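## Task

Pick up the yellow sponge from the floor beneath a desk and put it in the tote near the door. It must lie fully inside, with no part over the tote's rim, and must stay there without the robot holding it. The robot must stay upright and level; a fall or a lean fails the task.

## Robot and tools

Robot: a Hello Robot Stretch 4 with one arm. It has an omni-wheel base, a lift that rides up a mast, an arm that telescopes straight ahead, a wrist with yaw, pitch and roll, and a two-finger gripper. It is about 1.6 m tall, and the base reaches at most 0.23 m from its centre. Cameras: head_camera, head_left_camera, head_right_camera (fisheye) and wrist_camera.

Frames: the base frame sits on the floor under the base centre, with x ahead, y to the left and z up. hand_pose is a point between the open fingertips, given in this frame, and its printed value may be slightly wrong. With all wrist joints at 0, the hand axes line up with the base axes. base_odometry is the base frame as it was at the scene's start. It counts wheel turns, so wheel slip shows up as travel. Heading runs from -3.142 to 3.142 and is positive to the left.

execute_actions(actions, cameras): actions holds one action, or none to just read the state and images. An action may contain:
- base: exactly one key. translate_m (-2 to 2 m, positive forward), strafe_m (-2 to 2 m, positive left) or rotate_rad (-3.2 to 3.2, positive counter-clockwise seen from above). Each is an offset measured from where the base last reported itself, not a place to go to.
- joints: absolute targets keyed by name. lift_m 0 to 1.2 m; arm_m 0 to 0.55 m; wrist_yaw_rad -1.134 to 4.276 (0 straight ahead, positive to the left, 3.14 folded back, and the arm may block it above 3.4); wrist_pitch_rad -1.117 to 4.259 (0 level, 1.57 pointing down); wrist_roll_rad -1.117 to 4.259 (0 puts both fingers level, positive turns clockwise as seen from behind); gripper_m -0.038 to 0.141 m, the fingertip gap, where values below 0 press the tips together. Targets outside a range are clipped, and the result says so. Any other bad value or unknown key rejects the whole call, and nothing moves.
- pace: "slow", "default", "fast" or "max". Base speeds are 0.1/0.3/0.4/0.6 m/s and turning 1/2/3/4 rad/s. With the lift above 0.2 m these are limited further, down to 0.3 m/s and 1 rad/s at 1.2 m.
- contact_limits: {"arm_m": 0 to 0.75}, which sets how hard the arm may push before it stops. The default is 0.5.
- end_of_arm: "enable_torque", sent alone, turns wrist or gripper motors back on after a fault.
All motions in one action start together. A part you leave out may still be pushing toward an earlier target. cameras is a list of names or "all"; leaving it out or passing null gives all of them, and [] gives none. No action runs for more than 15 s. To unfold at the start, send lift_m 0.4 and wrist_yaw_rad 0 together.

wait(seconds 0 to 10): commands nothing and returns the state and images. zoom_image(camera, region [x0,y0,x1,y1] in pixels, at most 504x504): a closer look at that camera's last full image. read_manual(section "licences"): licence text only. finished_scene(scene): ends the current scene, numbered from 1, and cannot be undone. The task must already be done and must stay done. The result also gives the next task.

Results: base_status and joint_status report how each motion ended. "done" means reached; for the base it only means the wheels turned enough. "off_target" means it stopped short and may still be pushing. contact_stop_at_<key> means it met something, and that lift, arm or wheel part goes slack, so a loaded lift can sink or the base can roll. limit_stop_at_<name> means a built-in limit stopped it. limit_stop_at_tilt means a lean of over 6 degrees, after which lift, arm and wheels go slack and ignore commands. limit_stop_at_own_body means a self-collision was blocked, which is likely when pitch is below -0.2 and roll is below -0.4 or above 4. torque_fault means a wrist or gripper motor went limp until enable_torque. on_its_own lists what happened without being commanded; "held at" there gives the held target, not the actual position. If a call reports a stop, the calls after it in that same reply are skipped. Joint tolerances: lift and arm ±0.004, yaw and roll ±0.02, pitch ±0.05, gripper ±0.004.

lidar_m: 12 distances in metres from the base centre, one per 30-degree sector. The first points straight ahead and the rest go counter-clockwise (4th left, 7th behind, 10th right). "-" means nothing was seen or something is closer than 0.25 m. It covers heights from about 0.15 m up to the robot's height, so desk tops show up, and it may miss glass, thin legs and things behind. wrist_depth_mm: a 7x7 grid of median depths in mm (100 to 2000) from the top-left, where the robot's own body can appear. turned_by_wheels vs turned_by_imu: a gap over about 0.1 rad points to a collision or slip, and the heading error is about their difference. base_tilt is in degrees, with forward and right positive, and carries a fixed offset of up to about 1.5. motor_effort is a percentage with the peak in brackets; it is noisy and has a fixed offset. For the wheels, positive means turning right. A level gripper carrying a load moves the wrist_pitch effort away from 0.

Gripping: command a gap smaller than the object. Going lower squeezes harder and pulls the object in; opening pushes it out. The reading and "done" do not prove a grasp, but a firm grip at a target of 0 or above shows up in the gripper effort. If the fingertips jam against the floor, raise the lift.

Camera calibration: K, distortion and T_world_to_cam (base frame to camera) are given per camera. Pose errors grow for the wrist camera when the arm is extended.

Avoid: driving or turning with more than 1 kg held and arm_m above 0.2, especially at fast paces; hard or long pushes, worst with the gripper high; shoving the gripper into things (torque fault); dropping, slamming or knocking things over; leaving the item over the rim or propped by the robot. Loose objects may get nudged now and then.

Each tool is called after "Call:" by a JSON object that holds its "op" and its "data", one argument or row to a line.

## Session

Call:
{"op": "execute_actions", "data": {
  "actions": []
}}

Scene clock: 0.00 s.
base_odometry: x=+0.000 y=+0.000 heading=+0.000 (m, m, rad; odometry frame)
turned_by_wheels: +0.000 (rad since the last result)
turned_by_imu: +0.000 (rad since the last result)
base_tilt: forward=-0.4 right=-0.3 (deg)
lidar_m: 1.04 0.77 0.76 0.84 1.24 1.45 1.23 0.93 0.92 1.00 1.42 1.39
base_status: not commanded
joint_positions: lift_m=+0.153 arm_m=+0.000 wrist_yaw_rad=+3.081 wrist_pitch_rad=+0.020 wrist_roll_rad=+0.010 gripper_m=+0.057
joint_status: not commanded
motor_effort: lift_m=+19 arm_m=+0 wrist_yaw_rad=+0 wrist_pitch_rad=-7 wrist_roll_rad=-2 gripper_m=-3 wheel_0=-1 wheel_1=+0 wheel_2=+0 (%)
hand_pose: x=-0.1114 y=+0.1049 z=+0.3252 quat_wxyz=(+0.031, -0.010, +0.005, +0.999) (m; base frame)
wrist_depth_mm: - 142 1499 - - 1808 1661 / - 141 1499 - - 1756 1661 / - 129 233 - - 1808 1661 / 109 140 273 - - 1863 1708 / 138 1098 1499 - - 1808 1618 / 946 1098 215 1499 220 1336 1182 / 931 960 866 157 878 878 904
pictures: head_camera, head_left_camera, head_right_camera, wrist_camera
camera_calibration (this result's frames):
wrist_camera: T_world_to_cam=[[0.0505563, 0.998569, -0.0174356, -0.0853526], [-0.0182955, -0.016529, -0.999696, 0.395749], [-0.998554, 0.0508599, 0.0174337, 0.102172], [0, 0, 0, 1]] pos_world=[0.11358, 0.0865753, 0.392359]
Images, in order (width x height): head_camera 420x560, head_left_camera 420x672, head_right_camera 420x672, wrist_camera 616x392.

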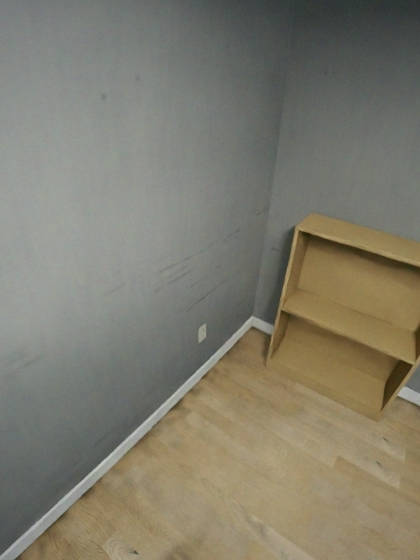

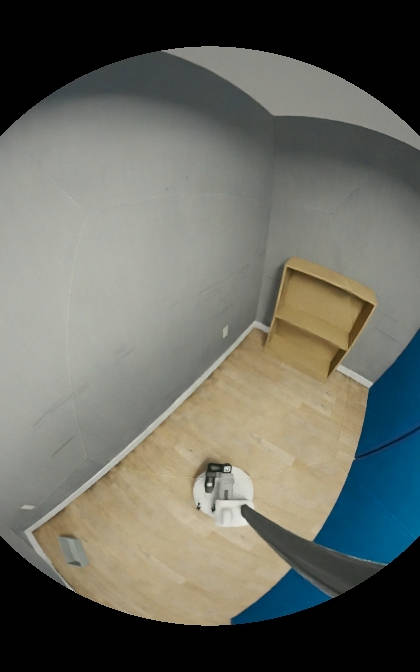

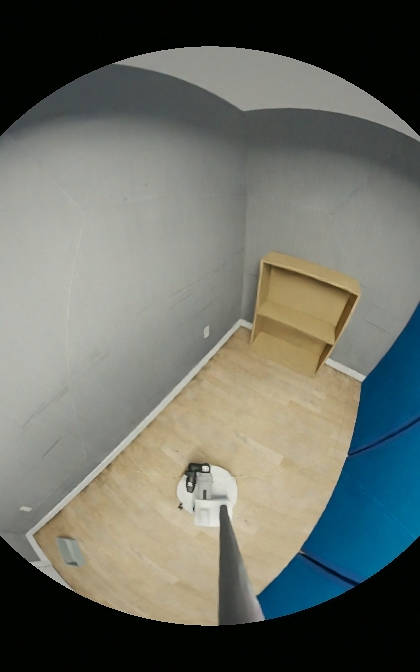

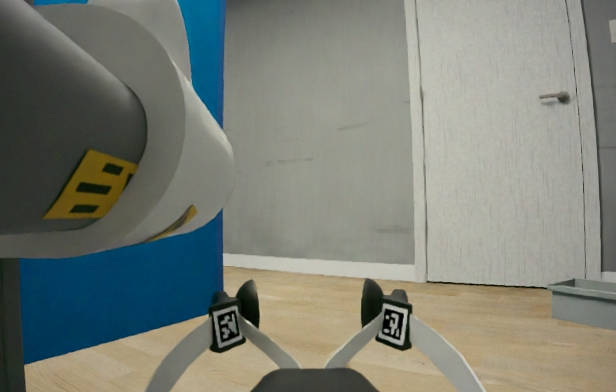

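Call:
{"op": "execute_actions", "data": {
  "actions": [
    {"base":{"rotate_rad":-0.314},"pace":"fast"}
  ],
  "cameras": []
}}

Call:
{"op": "execute_actions", "data": {
  "actions": [
    {"base":{"translate_m":-1.53},"pace":"max"}
  ],
  "cameras": []
}}

Call:
{"op": "execute_actions", "data": {
  "actions": [
    {"base":{"rotate_rad":-0.33},"pace":"fast"}
  ],
  "cameras": ["head_camera","head_right_camera"]
}}

Scene clock: 1.47 s.
base_odometry: x=+0.000 y=+0.000 heading=-0.314 (m, m, rad; odometry frame)
turned_by_wheels: -0.314 (rad since the last result)
turned_by_imu: -0.317 (rad since the last result)
base_tilt: forward=-0.4 right=-0.3 (deg)
lidar_m: 1.38 0.87 0.77 0.77 0.93 1.39 2.00 1.04 0.93 0.92 1.12 1.40
base_status: done
joint_positions: lift_m=+0.153 arm_m=+0.000 wrist_yaw_rad=+3.081 wrist_pitch_rad=+0.020 wrist_roll_rad=+0.010 gripper_m=+0.057
joint_status: not commanded
motor_effort: lift_m=+19(19) arm_m=+0(0) wrist_yaw_rad=-1(1) wrist_pitch_rad=-6(6) wrist_roll_rad=-1(1) gripper_m=+1(3) wheel_0=+3(6) wheel_1=+0(5) wheel_2=+0(6) (%)
hand_pose: x=-0.1114 y=+0.1049 z=+0.3252 quat_wxyz=(+0.031, -0.010, +0.005, +0.999) (m; base frame)
wrist_depth_mm: - 143 - - - 1863 1430 / - 141 - - - 1863 1430 / - 129 233 - - 1921 1499 / 109 140 272 - - 1921 1499 / 138 - - - - 1921 1499 / 1118 1336 214 1537 220 1336 1336 / 946 946 854 157 878 878 904
pictures: none
No camera images: the call's "cameras" was empty. Leave "cameras" out to get every camera's image.

Scene clock: 5.57 s.
base_odometry: x=-1.455 y=+0.473 heading=-0.314 (m, m, rad; odometry frame)
turned_by_wheels: +0.000 (rad since the last result)
turned_by_imu: +0.002 (rad since the last result)
base_tilt: forward=-0.4 right=-0.3 (deg)
lidar_m: 2.33 1.38 0.68 0.76 0.61 0.54 0.56 0.68 1.26 0.73 0.61 1.05
base_status: done
joint_positions: lift_m=+0.153 arm_m=+0.000 wrist_yaw_rad=+3.081 wrist_pitch_rad=+0.020 wrist_roll_rad=+0.010 gripper_m=+0.057
joint_status: not commanded
motor_effort: lift_m=+19(19) arm_m=+0(0) wrist_yaw_rad=+0(0) wrist_pitch_rad=-6(6) wrist_roll_rad=-1(2) gripper_m=-5(1) wheel_0=+1(7) wheel_1=+1(8) wheel_2=-1(14) (%)
hand_pose: x=-0.1114 y=+0.1049 z=+0.3252 quat_wxyz=(+0.031, -0.010, +0.005, +0.999) (m; base frame)
wrist_depth_mm: - 142 715 676 627 591 569 / - 141 715 691 627 591 554 / - 129 233 683 621 591 559 / 109 140 272 676 609 585 559 / 138 750 715 668 609 591 554 / 798 750 215 668 220 574 554 / 788 750 683 157 591 559 549
pictures: none
No camera images: the call's "cameras" was empty. Leave "cameras" out to get every camera's image.

Scene clock: 6.53 s.
base_odometry: x=-1.455 y=+0.473 heading=-0.644 (m, m, rad; odometry frame)
turned_by_wheels: -0.330 (rad since the last result)
turned_by_imu: -0.334 (rad since the last result)
base_tilt: forward=-0.4 right=-0.2 (deg)
lidar_m: 1.71 1.80 1.32 0.68 0.80 0.57 0.54 0.58 0.79 2.08 0.59 0.67
base_status: done
joint_positions: lift_m=+0.153 arm_m=+0.000 wrist_yaw_rad=+3.081 wrist_pitch_rad=+0.020 wrist_roll_rad=+0.010 gripper_m=+0.057
joint_status: not commanded
motor_effort: lift_m=+18(19) arm_m=+0(0) wrist_yaw_rad=-1(2) wrist_pitch_rad=-6(6) wrist_roll_rad=-2(1) gripper_m=-2(6) wheel_0=+0(7) wheel_1=-1(8) wheel_2=+0(7) (%)
hand_pose: x=-0.1114 y=+0.1049 z=+0.3252 quat_wxyz=(+0.031, -0.010, +0.005, +0.999) (m; base frame)
wrist_depth_mm: - 143 676 683 715 715 732 / - 142 676 676 699 715 732 / - 129 233 676 683 707 723 / 109 140 272 676 691 707 715 / 138 661 661 661 683 699 715 / 647 661 214 668 221 691 707 / 634 640 640 157 668 691 699
pictures: head_camera, head_right_camera
Images, in order (width x height): head_camera 420x560, head_right_camera 420x672.

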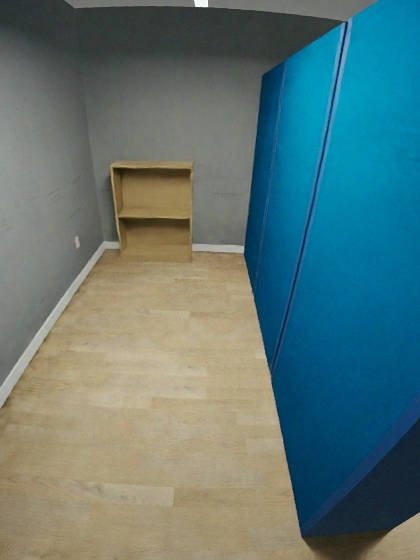

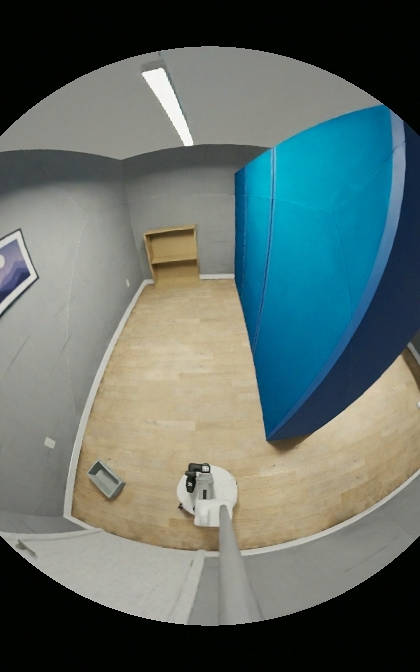

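Call:
{"op": "execute_actions", "data": {
  "actions": [
    {"base":{"strafe_m":-1.5},"joints":{"lift_m":0.3},"pace":"max"}
  ],
  "cameras": ["head_camera","head_right_camera"]
}}

Scene clock: 10.53 s.
base_odometry: x=-2.356 y=-0.727 heading=-0.644 (m, m, rad; odometry frame)
turned_by_wheels: +0.000 (rad since the last result)
turned_by_imu: +0.003 (rad since the last result)
base_tilt: forward=-0.4 right=-0.2 (deg)
lidar_m: 2.32 0.84 0.71 2.21 0.79 0.55 0.53 0.56 0.69 1.18 1.24 1.72
base_status: done
joint_positions: lift_m=+0.300 arm_m=+0.000 wrist_yaw_rad=+3.081 wrist_pitch_rad=+0.020 wrist_roll_rad=+0.010 gripper_m=+0.057
joint_status: all done
motor_effort: lift_m=+19(24) arm_m=+0(0) wrist_yaw_rad=+0(1) wrist_pitch_rad=-6(7) wrist_roll_rad=-1(2) gripper_m=-5(2) wheel_0=-1(14) wheel_1=+0(14) wheel_2=+0(1) (%)
hand_pose: x=-0.1114 y=+0.1048 z=+0.4723 quat_wxyz=(+0.031, -0.010, +0.005, +0.999) (m; base frame)
wrist_depth_mm: - 142 668 668 691 707 723 / - 141 661 668 683 699 707 / - 129 232 668 683 699 707 / 109 139 271 661 676 699 707 / 138 627 640 661 676 683 707 / 615 627 215 654 220 683 699 / 615 621 640 157 661 683 691
pictures: head_camera, head_right_camera
Images, in order (width x height): head_camera 420x560, head_right_camera 420x672.

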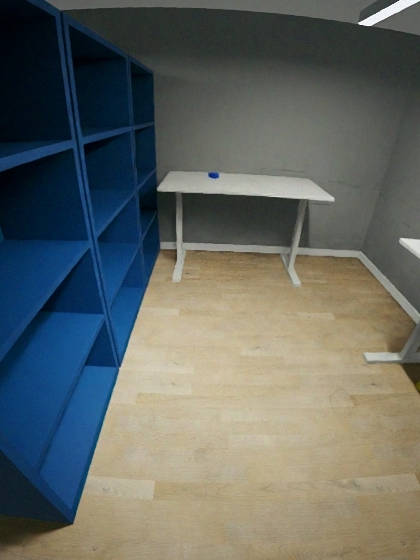

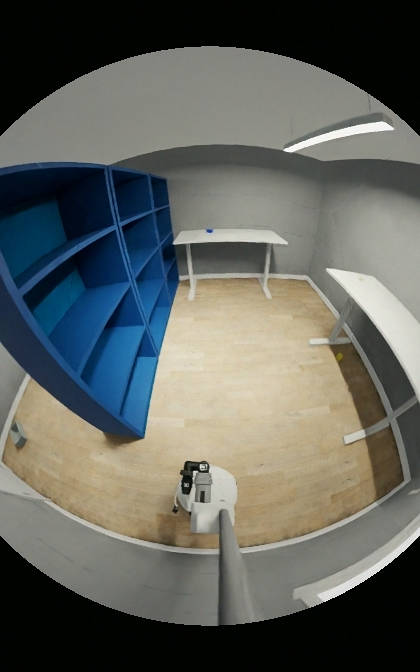

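Call:
{"op": "execute_actions", "data": {
  "actions": [
    {"base":{"rotate_rad":-0.86},"joints":{"wrist_yaw_rad":0,"gripper_m":0.135},"pace":"fast"}
  ],
  "cameras": ["head_camera","wrist_camera"]
}}

Scene clock: 13.07 s.
base_odometry: x=-2.356 y=-0.727 heading=-1.504 (m, m, rad; odometry frame)
turned_by_wheels: -0.860 (rad since the last result)
turned_by_imu: -0.869 (rad since the last result)
base_tilt: forward=-0.4 right=-0.3 (deg)
lidar_m: 1.31 2.43 1.37 0.68 0.70 1.31 0.68 0.52 0.53 0.59 0.88 1.19
base_status: done
joint_positions: lift_m=+0.300 arm_m=+0.000 wrist_yaw_rad=+0.000 wrist_pitch_rad=+0.020 wrist_roll_rad=+0.010 gripper_m=+0.135
joint_status: all done
motor_effort: lift_m=+20(20) arm_m=+0(0) wrist_yaw_rad=-2(5) wrist_pitch_rad=-9(7) wrist_roll_rad=-2(1) gripper_m=-3(1) wheel_0=+1(6) wheel_1=-2(8) wheel_2=-1(8) (%)
hand_pose: x=+0.4597 y=-0.0873 z=+0.4723 quat_wxyz=(+1.000, +0.005, +0.010, +0.000) (m; base frame)
wrist_depth_mm: - - - - 1921 1576 820 / - - - - 1255 1118 1118 / - - - 1921 1808 1537 1397 / - - - - 1863 1618 1255 / - - - - 1808 1576 1255 / 1983 1708 1863 1863 1808 1499 1229 / 1255 1229 1255 151 1229 1205 1098
pictures: head_camera, wrist_camera
camera_calibration (this result's frames):
wrist_camera: T_world_to_cam=[[0.0107908, -0.99979, -0.0174349, -0.07598], [0.0172496, 0.0176194, -0.999696, 0.536739], [0.999793, 0.0104867, 0.0174361, -0.242514], [0, 0, 0, 1]] pos_world=[0.234025, -0.0828778, 0.539479]
Images, in order (width x height): head_camera 420x560, wrist_camera 616x392.

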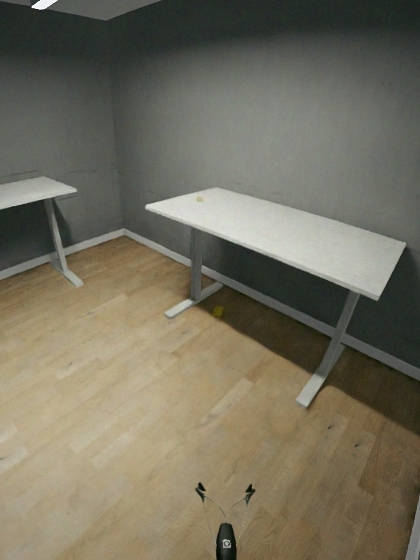

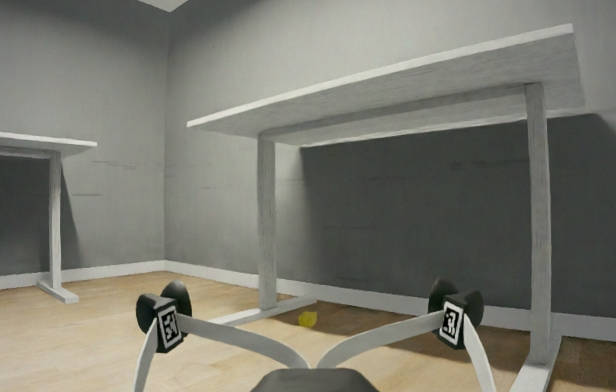

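Call:
{"op": "zoom_image", "data": {
  "camera": "head_camera",
  "region": [160, 270, 260, 340]
}}

Region (160, 270, 260, 340) of head_camera's 420x560 image, scaled by 5.040, with more detail than that image has; it fills the top 353 rows of this view, and the rest is white.

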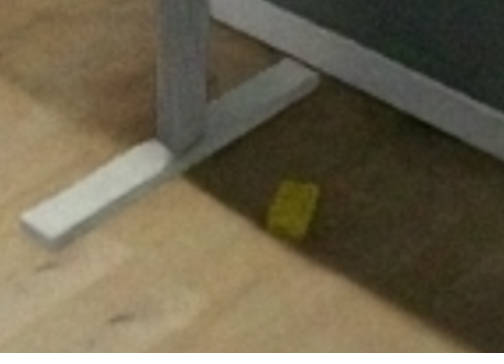

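Call:
{"op": "execute_actions", "data": {
  "actions": [
    {"base":{"translate_m":1.12},"joints":{"lift_m":0.08,"arm_m":0.3,"wrist_pitch_rad":0.7},"pace":"max"}
  ],
  "cameras": ["head_camera","wrist_camera"]
}}

Scene clock: 16.93 s.
base_odometry: x=-2.281 y=-1.845 heading=-1.504 (m, m, rad; odometry frame)
turned_by_wheels: +0.000 (rad since the last result)
turned_by_imu: -0.002 (rad since the last result)
base_tilt: forward=-0.4 right=-0.3 (deg)
lidar_m: 0.37 0.61 1.69 1.79 1.44 1.42 1.57 1.23 1.19 0.39 0.34 0.29
base_status: done
joint_positions: lift_m=+0.080 arm_m=+0.299 wrist_yaw_rad=+0.000 wrist_pitch_rad=+0.702 wrist_roll_rad=+0.010 gripper_m=+0.135
joint_status: all done
motor_effort: lift_m=+18(18) arm_m=+7(8) wrist_yaw_rad=-1(1) wrist_pitch_rad=-7(4) wrist_roll_rad=-1(1) gripper_m=-1(4) wheel_0=-1(9) wheel_1=-2(7) wheel_2=+0(11) (%)
hand_pose: x=+0.6900 y=-0.0874 z=+0.0721 quat_wxyz=(+0.939, +0.004, +0.344, -0.002) (m; base frame)
wrist_depth_mm: 1098 439 891 788 676 585 530 / 750 484 621 668 668 609 539 / 559 488 521 535 539 544 539 / 404 433 436 366 430 430 430 / 362 359 364 359 362 359 355 / 306 298 309 310 307 294 303 / 272 268 268 151 268 265 -
pictures: head_camera, wrist_camera
camera_calibration (this result's frames):
wrist_camera: T_world_to_cam=[[-0.00267526, -0.999794, -0.0201389, -0.0760114], [-0.616345, 0.0175075, -0.787281, 0.554466], [0.787471, 0.0103063, -0.616265, -0.273653], [0, 0, 0, 1]] pos_world=[0.557034, -0.0828826, 0.266347]
Images, in order (width x height): head_camera 420x560, wrist_camera 616x392.

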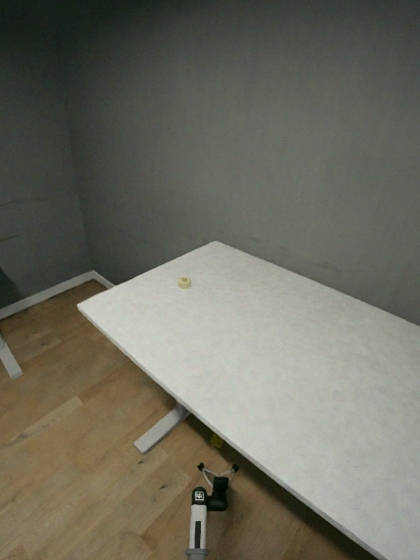

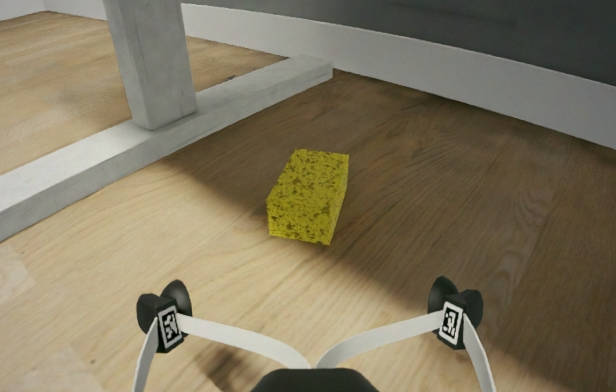

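Call:
{"op": "execute_actions", "data": {
  "actions": [
    {"base":{"strafe_m":0.052},"joints":{"lift_m":0.038,"arm_m":0.505,"wrist_yaw_rad":-0.24}}
  ],
  "cameras": ["wrist_camera"]
}}

Scene clock: 19.13 s.
base_odometry: x=-2.229 y=-1.841 heading=-1.505 (m, m, rad; odometry frame)
turned_by_wheels: +0.000 (rad since the last result)
turned_by_imu: +0.000 (rad since the last result)
base_tilt: forward=-0.4 right=-0.2 (deg)
lidar_m: 0.40 0.67 1.66 1.72 1.41 1.38 1.60 1.25 1.25 0.44 0.37 0.36
base_status: done
joint_positions: lift_m=+0.038 arm_m=+0.504 wrist_yaw_rad=-0.240 wrist_pitch_rad=+0.702 wrist_roll_rad=+0.010 gripper_m=+0.135
joint_status: all done
motor_effort: lift_m=+16(18) arm_m=+7(8) wrist_yaw_rad=-1(7) wrist_pitch_rad=-4(7) wrist_roll_rad=-2(1) gripper_m=+2(2) wheel_0=-1(7) wheel_1=-1(8) wheel_2=-1(1) (%)
hand_pose: x=+0.8678 y=-0.1373 z=+0.0302 quat_wxyz=(+0.932, +0.046, +0.341, -0.114) (m; base frame)
wrist_depth_mm: 768 707 627 564 508 466 433 / 279 627 525 554 535 488 452 / 290 384 430 455 449 452 455 / 298 349 366 364 362 359 364 / 291 303 304 242 301 300 298 / 256 251 259 207 220 247 256 / 228 224 222 151 222 221 -
pictures: wrist_camera
camera_calibration (this result's frames):
wrist_camera: T_world_to_cam=[[-0.240248, -0.970503, -0.0201355, 0.0839567], [-0.594556, 0.163516, -0.787252, 0.633129], [0.767323, -0.177164, -0.616302, -0.447251], [0, 0, 0, 1]] pos_world=[0.739787, -0.101283, 0.22448]
Images, in order (width x height): wrist_camera 616x392.

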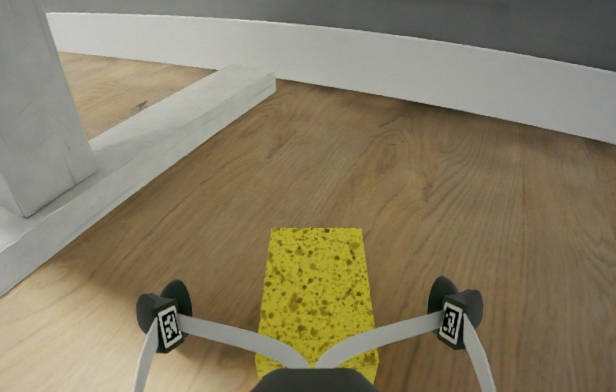

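Call:
{"op": "execute_actions", "data": {
  "actions": [
    {"joints":{"gripper_m":0.02}}
  ],
  "cameras": ["wrist_camera"]
}}

Call:
{"op": "execute_actions", "data": {
  "actions": [
    {"base":{"translate_m":-1.3},"joints":{"lift_m":0.22,"arm_m":0.03,"wrist_yaw_rad":0},"pace":"max"}
  ],
  "cameras": ["wrist_camera"]
}}

Call:
{"op": "execute_actions", "data": {
  "actions": [
    {"base":{"rotate_rad":2.47},"pace":"fast"}
  ],
  "cameras": ["head_camera","wrist_camera"]
}}

Scene clock: 21.73 s.
base_odometry: x=-2.229 y=-1.841 heading=-1.505 (m, m, rad; odometry frame)
turned_by_wheels: +0.000 (rad since the last result)
turned_by_imu: +0.000 (rad since the last result)
base_tilt: forward=-0.4 right=-0.4 (deg)
lidar_m: 0.41 0.68 1.67 1.71 1.41 1.38 1.62 1.25 1.22 0.45 0.36 0.36
base_status: not commanded
joint_positions: lift_m=+0.038 arm_m=+0.504 wrist_yaw_rad=-0.240 wrist_pitch_rad=+0.702 wrist_roll_rad=+0.010 gripper_m=+0.020
joint_status: all done
motor_effort: lift_m=+16(16) arm_m=+7(8) wrist_yaw_rad=-1(1) wrist_pitch_rad=-5(5) wrist_roll_rad=-2(2) gripper_m=-18(18) wheel_0=-1(1) wheel_1=-1(1) wheel_2=-1(1) (%)
hand_pose: x=+0.8678 y=-0.1373 z=+0.0302 quat_wxyz=(+0.932, +0.046, +0.341, -0.114) (m; base frame)
wrist_depth_mm: 768 699 634 554 512 466 433 / 282 621 521 564 525 484 452 / 290 387 430 449 452 452 452 / 298 347 362 362 362 362 359 / 291 303 306 231 303 301 298 / 256 258 204 198 200 256 255 / 225 222 180 175 202 218 -
pictures: wrist_camera
camera_calibration (this result's frames):
wrist_camera: T_world_to_cam=[[-0.240248, -0.970503, -0.0201353, 0.0839564], [-0.594556, 0.163515, -0.787252, 0.633129], [0.767323, -0.177164, -0.616302, -0.447251], [0, 0, 0, 1]] pos_world=[0.739787, -0.101283, 0.22448]
Images, in order (width x height): wrist_camera 616x392.

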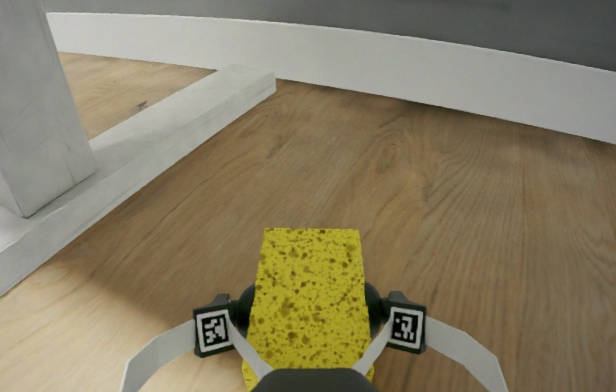

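Scene clock: 25.47 s.
base_odometry: x=-2.315 y=-0.544 heading=-1.504 (m, m, rad; odometry frame)
turned_by_wheels: +0.000 (rad since the last result)
turned_by_imu: +0.003 (rad since the last result)
base_tilt: forward=-0.4 right=-0.3 (deg)
lidar_m: 1.50 2.52 0.97 0.62 0.86 1.12 0.57 0.45 0.45 0.52 0.75 1.36
base_status: done
joint_positions: lift_m=+0.220 arm_m=+0.031 wrist_yaw_rad=+0.000 wrist_pitch_rad=+0.702 wrist_roll_rad=+0.010 gripper_m=+0.020
joint_status: all done
motor_effort: lift_m=+19(21) arm_m=-7(8) wrist_yaw_rad=-1(2) wrist_pitch_rad=-6(4) wrist_roll_rad=-1(1) gripper_m=-18(16) wheel_0=+0(8) wheel_1=+2(6) wheel_2=+1(14) (%)
hand_pose: x=+0.4225 y=-0.0875 z=+0.2119 quat_wxyz=(+0.939, +0.005, +0.344, -0.002) (m; base frame)
wrist_depth_mm: 1708 1661 1618 1576 1618 1576 1366 / 1138 1138 1118 1078 1098 1118 1118 / 854 831 831 820 842 820 820 / 668 661 668 661 661 654 661 / 554 554 559 231 559 549 544 / 469 473 205 199 200 469 466 / 415 407 179 174 291 399 415
pictures: wrist_camera
camera_calibration (this result's frames):
wrist_camera: T_world_to_cam=[[-0.00303133, -0.999793, -0.0201353, -0.0738396], [-0.616508, 0.017722, -0.78715, 0.499712], [0.787343, 0.0100275, -0.616433, 0.0232467], [0, 0, 0, 1]] pos_world=[0.289549, -0.0829133, 0.406192]
Images, in order (width x height): wrist_camera 616x392.

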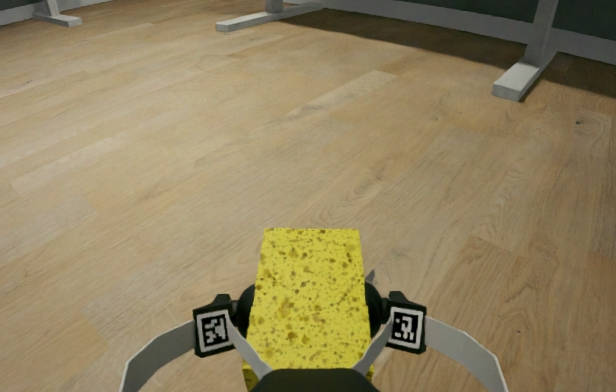

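Scene clock: 27.57 s.
base_odometry: x=-2.315 y=-0.544 heading=+0.966 (m, m, rad; odometry frame)
turned_by_wheels: +2.470 (rad since the last result)
turned_by_imu: +2.496 (rad since the last result)
base_tilt: forward=-0.4 right=-0.3 (deg)
lidar_m: 1.60 0.65 0.47 0.45 0.48 0.67 1.40 1.43 2.05 1.42 0.61 0.70
base_status: done
joint_positions: lift_m=+0.220 arm_m=+0.031 wrist_yaw_rad=+0.000 wrist_pitch_rad=+0.702 wrist_roll_rad=+0.010 gripper_m=+0.020
joint_status: not commanded
motor_effort: lift_m=+19(20) arm_m=-7(7) wrist_yaw_rad=-1(3) wrist_pitch_rad=-5(7) wrist_roll_rad=-1(2) gripper_m=-17(15) wheel_0=-1(10) wheel_1=+1(7) wheel_2=+2(9) (%)
hand_pose: x=+0.4226 y=-0.0874 z=+0.2120 quat_wxyz=(+0.939, +0.004, +0.344, -0.002) (m; base frame)
wrist_depth_mm: 759 1025 1537 1537 1618 1618 1661 / 750 991 1118 1098 1098 1118 1078 / 741 831 831 820 831 820 603 / 654 676 668 668 668 661 597 / 559 554 564 231 554 549 549 / 469 477 204 198 200 469 466 / 418 404 179 174 293 399 415
pictures: head_camera, wrist_camera
camera_calibration (this result's frames):
wrist_camera: T_world_to_cam=[[-0.00259275, -0.999794, -0.0201392, -0.0739256], [-0.616255, 0.0174581, -0.787353, 0.499794], [0.787543, 0.0103695, -0.616173, 0.0231281], [0, 0, 0, 1]] pos_world=[0.289594, -0.0828756, 0.406276]
Images, in order (width x height): head_camera 420x560, wrist_camera 616x392.

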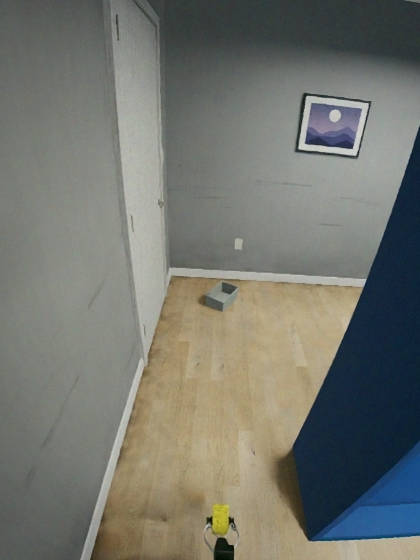

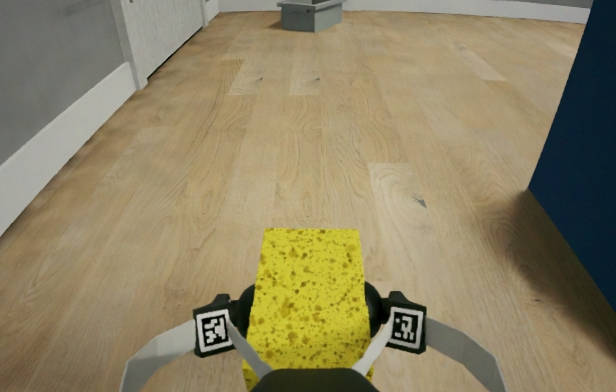

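Call:
{"op": "execute_actions", "data": {
  "actions": [
    {"base":{"translate_m":1.45},"joints":{"lift_m":0.32,"wrist_pitch_rad":1.0,"arm_m":0.15},"pace":"max"}
  ],
  "cameras": ["head_camera","wrist_camera"]
}}

Scene clock: 31.77 s.
base_odometry: x=-1.491 y=+0.649 heading=+0.966 (m, m, rad; odometry frame)
turned_by_wheels: +0.000 (rad since the last result)
turned_by_imu: -0.002 (rad since the last result)
base_tilt: forward=-0.4 right=-0.3 (deg)
lidar_m: 0.59 0.57 0.42 0.38 0.45 0.60 1.84 0.79 0.86 2.54 1.53 0.62
base_status: done
joint_positions: lift_m=+0.320 arm_m=+0.149 wrist_yaw_rad=+0.000 wrist_pitch_rad=+1.001 wrist_roll_rad=+0.010 gripper_m=+0.020
joint_status: all done
motor_effort: lift_m=+19(22) arm_m=+7(9) wrist_yaw_rad=-1(1) wrist_pitch_rad=-5(4) wrist_roll_rad=-1(1) gripper_m=-16(13) wheel_0=+1(8) wheel_1=-2(7) wheel_2=+1(13) (%)
hand_pose: x=+0.4752 y=-0.0874 z=+0.2552 quat_wxyz=(+0.877, +0.004, +0.480, -0.002) (m; base frame)
wrist_depth_mm: 707 759 759 750 750 750 741 / 683 768 750 715 750 750 759 / 647 654 661 609 591 661 668 / 580 585 544 569 574 580 580 / 530 530 517 230 517 525 521 / 480 484 204 198 200 480 477 / 439 433 180 175 309 430 442
pictures: head_camera, wrist_camera
camera_calibration (this result's frames):
wrist_camera: T_world_to_cam=[[-0.00855083, -0.999794, -0.0184013, -0.0705692], [-0.821223, 0.0175207, -0.570338, 0.608291], [0.570543, 0.0102347, -0.821204, 0.163719], [0, 0, 0, 1]] pos_world=[0.405531, -0.082888, 0.480079]
Images, in order (width x height): head_camera 420x560, wrist_camera 616x392.

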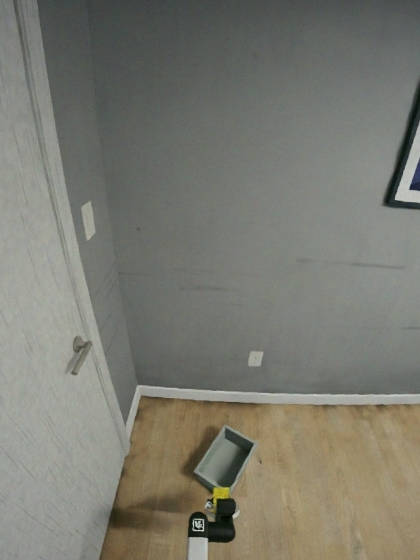

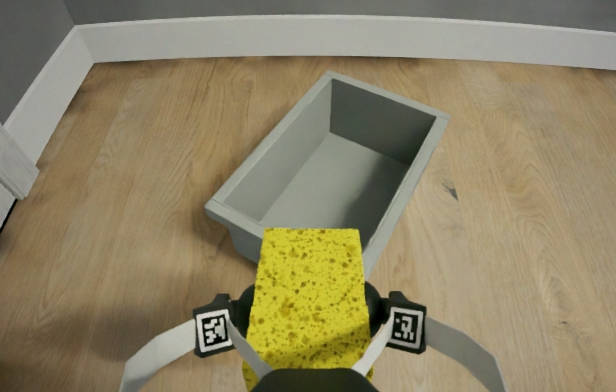

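Call:
{"op": "execute_actions", "data": {
  "actions": [
    {"base":{"strafe_m":0.02},"joints":{"arm_m":0.475,"wrist_yaw_rad":-0.56,"lift_m":0.28},"pace":"fast"}
  ],
  "cameras": ["head_camera","wrist_camera"]
}}

Scene clock: 33.87 s.
base_odometry: x=-1.507 y=+0.660 heading=+0.966 (m, m, rad; odometry frame)
turned_by_wheels: +0.000 (rad since the last result)
turned_by_imu: +0.000 (rad since the last result)
base_tilt: forward=-0.5 right=-0.3 (deg)
lidar_m: 0.58 0.54 0.39 0.35 0.42 0.61 1.77 0.82 0.86 2.51 1.52 0.58
base_status: done
joint_positions: lift_m=+0.280 arm_m=+0.474 wrist_yaw_rad=-0.560 wrist_pitch_rad=+1.001 wrist_roll_rad=+0.010 gripper_m=+0.020
joint_status: all done
motor_effort: lift_m=+17(22) arm_m=+8(8) wrist_yaw_rad=-2(6) wrist_pitch_rad=-5(5) wrist_roll_rad=-2(1) gripper_m=-18(18) wheel_0=+1(10) wheel_1=+0(9) wheel_2=+0(1) (%)
hand_pose: x=+0.7300 y=-0.1567 z=+0.2154 quat_wxyz=(+0.843, +0.137, +0.460, -0.245) (m; base frame)
wrist_depth_mm: 389 433 500 580 654 759 809 / 421 477 549 647 683 707 707 / 469 530 585 603 609 609 603 / 512 530 535 539 535 539 535 / 484 484 418 232 399 484 480 / 442 439 204 198 200 439 442 / 407 394 180 175 236 394 402
pictures: head_camera, wrist_camera
camera_calibration (this result's frames):
wrist_camera: T_world_to_cam=[[-0.538153, -0.842647, -0.0183617, 0.272824], [-0.686578, 0.450909, -0.570344, 0.765636], [0.488878, -0.294325, -0.821201, -0.00171055], [0, 0, 0, 1]] pos_world=[0.673327, -0.115841, 0.440281]
Images, in order (width x height): head_camera 420x560, wrist_camera 616x392.

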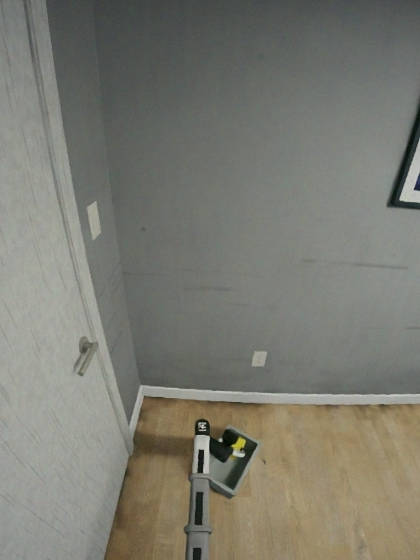

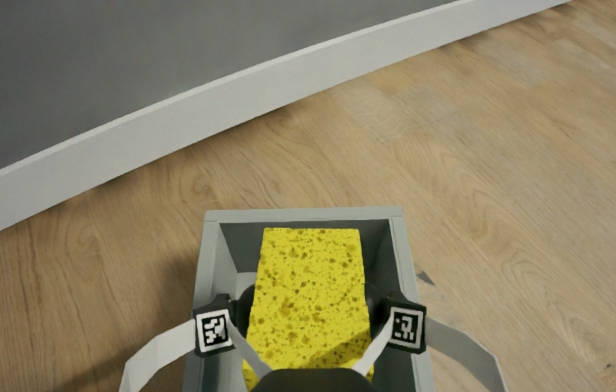

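Call:
{"op": "execute_actions", "data": {
  "actions": [
    {"joints":{"arm_m":0.485,"lift_m":0.113}}
  ],
  "cameras": ["wrist_camera"]
}}

Call:
{"op": "execute_actions", "data": {
  "actions": [
    {"joints":{"gripper_m":0.08}}
  ],
  "cameras": ["wrist_camera"]
}}

Call:
{"op": "execute_actions", "data": {
  "actions": [
    {"joints":{"lift_m":0.27},"pace":"max"}
  ],
  "cameras": ["wrist_camera"]
}}

Scene clock: 35.83 s.
base_odometry: x=-1.507 y=+0.660 heading=+0.966 (m, m, rad; odometry frame)
turned_by_wheels: +0.000 (rad since the last result)
turned_by_imu: +0.000 (rad since the last result)
base_tilt: forward=-0.3 right=-0.4 (deg)
lidar_m: 0.58 0.54 0.40 0.36 0.43 0.57 1.76 0.79 0.84 2.52 1.52 0.56
base_status: not commanded
joint_positions: lift_m=+0.113 arm_m=+0.484 wrist_yaw_rad=-0.560 wrist_pitch_rad=+1.001 wrist_roll_rad=+0.010 gripper_m=+0.020
joint_status: all done
motor_effort: lift_m=+16(18) arm_m=+7(7) wrist_yaw_rad=+0(1) wrist_pitch_rad=-4(3) wrist_roll_rad=-1(1) gripper_m=-16(18) wheel_0=+1(1) wheel_1=+0(0) wheel_2=+0(0) (%)
hand_pose: x=+0.7400 y=-0.1567 z=+0.0485 quat_wxyz=(+0.842, +0.137, +0.460, -0.245) (m; base frame)
wrist_depth_mm: 373 418 466 492 488 488 492 / 402 418 241 243 245 427 430 / 375 353 265 268 271 233 375 / 334 216 307 312 312 197 332 / 297 179 291 230 287 182 297 / 270 160 204 198 199 182 207 / 248 145 179 174 213 154 -
pictures: wrist_camera
camera_calibration (this result's frames):
wrist_camera: T_world_to_cam=[[-0.538323, -0.842538, -0.0183617, 0.275253], [-0.686487, 0.451047, -0.570344, 0.677222], [0.488818, -0.294424, -0.821201, -0.143665], [0, 0, 0, 1]] pos_world=[0.683305, -0.115847, 0.273326]
Images, in order (width x height): wrist_camera 616x392.

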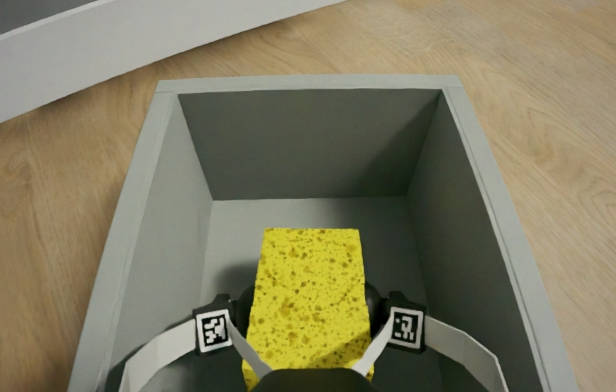

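Scene clock: 37.23 s.
base_odometry: x=-1.507 y=+0.660 heading=+0.966 (m, m, rad; odometry frame)
turned_by_wheels: +0.000 (rad since the last result)
turned_by_imu: +0.000 (rad since the last result)
base_tilt: forward=-0.4 right=-0.4 (deg)
lidar_m: 0.58 0.53 0.39 0.36 0.42 0.62 1.77 0.79 0.85 2.54 1.55 0.56
base_status: not commanded
joint_positions: lift_m=+0.113 arm_m=+0.484 wrist_yaw_rad=-0.560 wrist_pitch_rad=+1.001 wrist_roll_rad=+0.010 gripper_m=+0.080
joint_status: all done
motor_effort: lift_m=+17(17) arm_m=+8(7) wrist_yaw_rad=-1(0) wrist_pitch_rad=-5(5) wrist_roll_rad=+0(1) gripper_m=+0(15) wheel_0=+1(1) wheel_1=+0(0) wheel_2=+0(0) (%)
hand_pose: x=+0.7400 y=-0.1567 z=+0.0485 quat_wxyz=(+0.842, +0.137, +0.460, -0.245) (m; base frame)
wrist_depth_mm: 373 415 462 488 496 492 492 / 402 413 241 244 244 427 427 / 373 355 266 271 270 231 373 / 332 216 306 314 315 198 334 / 298 178 290 248 289 183 298 / 271 160 216 224 213 182 207 / 247 144 241 153 245 157 -
pictures: wrist_camera
camera_calibration (this result's frames):
wrist_camera: T_world_to_cam=[[-0.538323, -0.842538, -0.0183617, 0.275253], [-0.686487, 0.451047, -0.570344, 0.677222], [0.488818, -0.294424, -0.821201, -0.143665], [0, 0, 0, 1]] pos_world=[0.683306, -0.115847, 0.273326]
Images, in order (width x height): wrist_camera 616x392.

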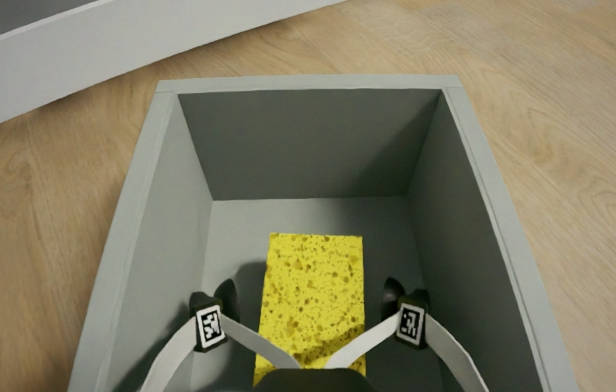

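Scene clock: 38.30 s.
base_odometry: x=-1.507 y=+0.660 heading=+0.966 (m, m, rad; odometry frame)
turned_by_wheels: +0.000 (rad since the last result)
turned_by_imu: +0.000 (rad since the last result)
base_tilt: forward=-0.4 right=-0.2 (deg)
lidar_m: 0.55 0.55 0.40 0.36 0.43 0.59 1.79 0.80 0.86 2.51 1.55 0.57
base_status: not commanded
joint_positions: lift_m=+0.270 arm_m=+0.484 wrist_yaw_rad=-0.560 wrist_pitch_rad=+1.001 wrist_roll_rad=+0.010 gripper_m=+0.080
joint_status: all done
motor_effort: lift_m=+20(24) arm_m=+7(8) wrist_yaw_rad=-1(0) wrist_pitch_rad=-5(6) wrist_roll_rad=-2(1) gripper_m=+1(1) wheel_0=+1(1) wheel_1=+0(1) wheel_2=+0(0) (%)
hand_pose: x=+0.7400 y=-0.1567 z=+0.2052 quat_wxyz=(+0.842, +0.137, +0.460, -0.245) (m; base frame)
wrist_depth_mm: 384 427 484 569 647 741 798 / 413 473 535 634 668 668 691 / 455 512 574 585 591 591 585 / 500 521 517 525 525 521 525 / 466 469 402 404 392 469 477 / 424 427 216 424 214 427 424 / 394 392 306 152 320 389 394
pictures: wrist_camera
camera_calibration (this result's frames):
wrist_camera: T_world_to_cam=[[-0.538345, -0.842525, -0.0183618, 0.278153], [-0.686464, 0.451058, -0.570364, 0.76661], [0.488828, -0.294448, -0.821187, -0.0149874], [0, 0, 0, 1]] pos_world=[0.683318, -0.115848, 0.430047]
Images, in order (width x height): wrist_camera 616x392.

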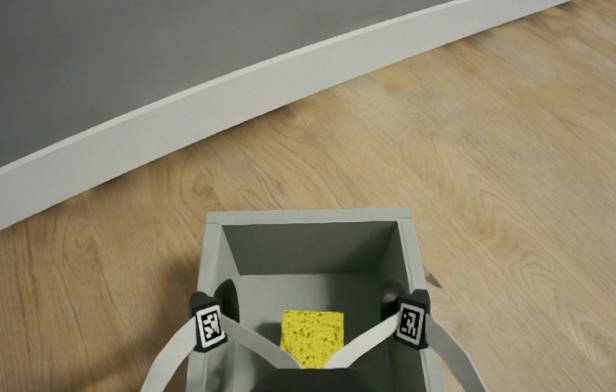

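Call:
{"op": "finished_scene", "data": {
  "scene": 2
}}

The scene is finished: the task was done.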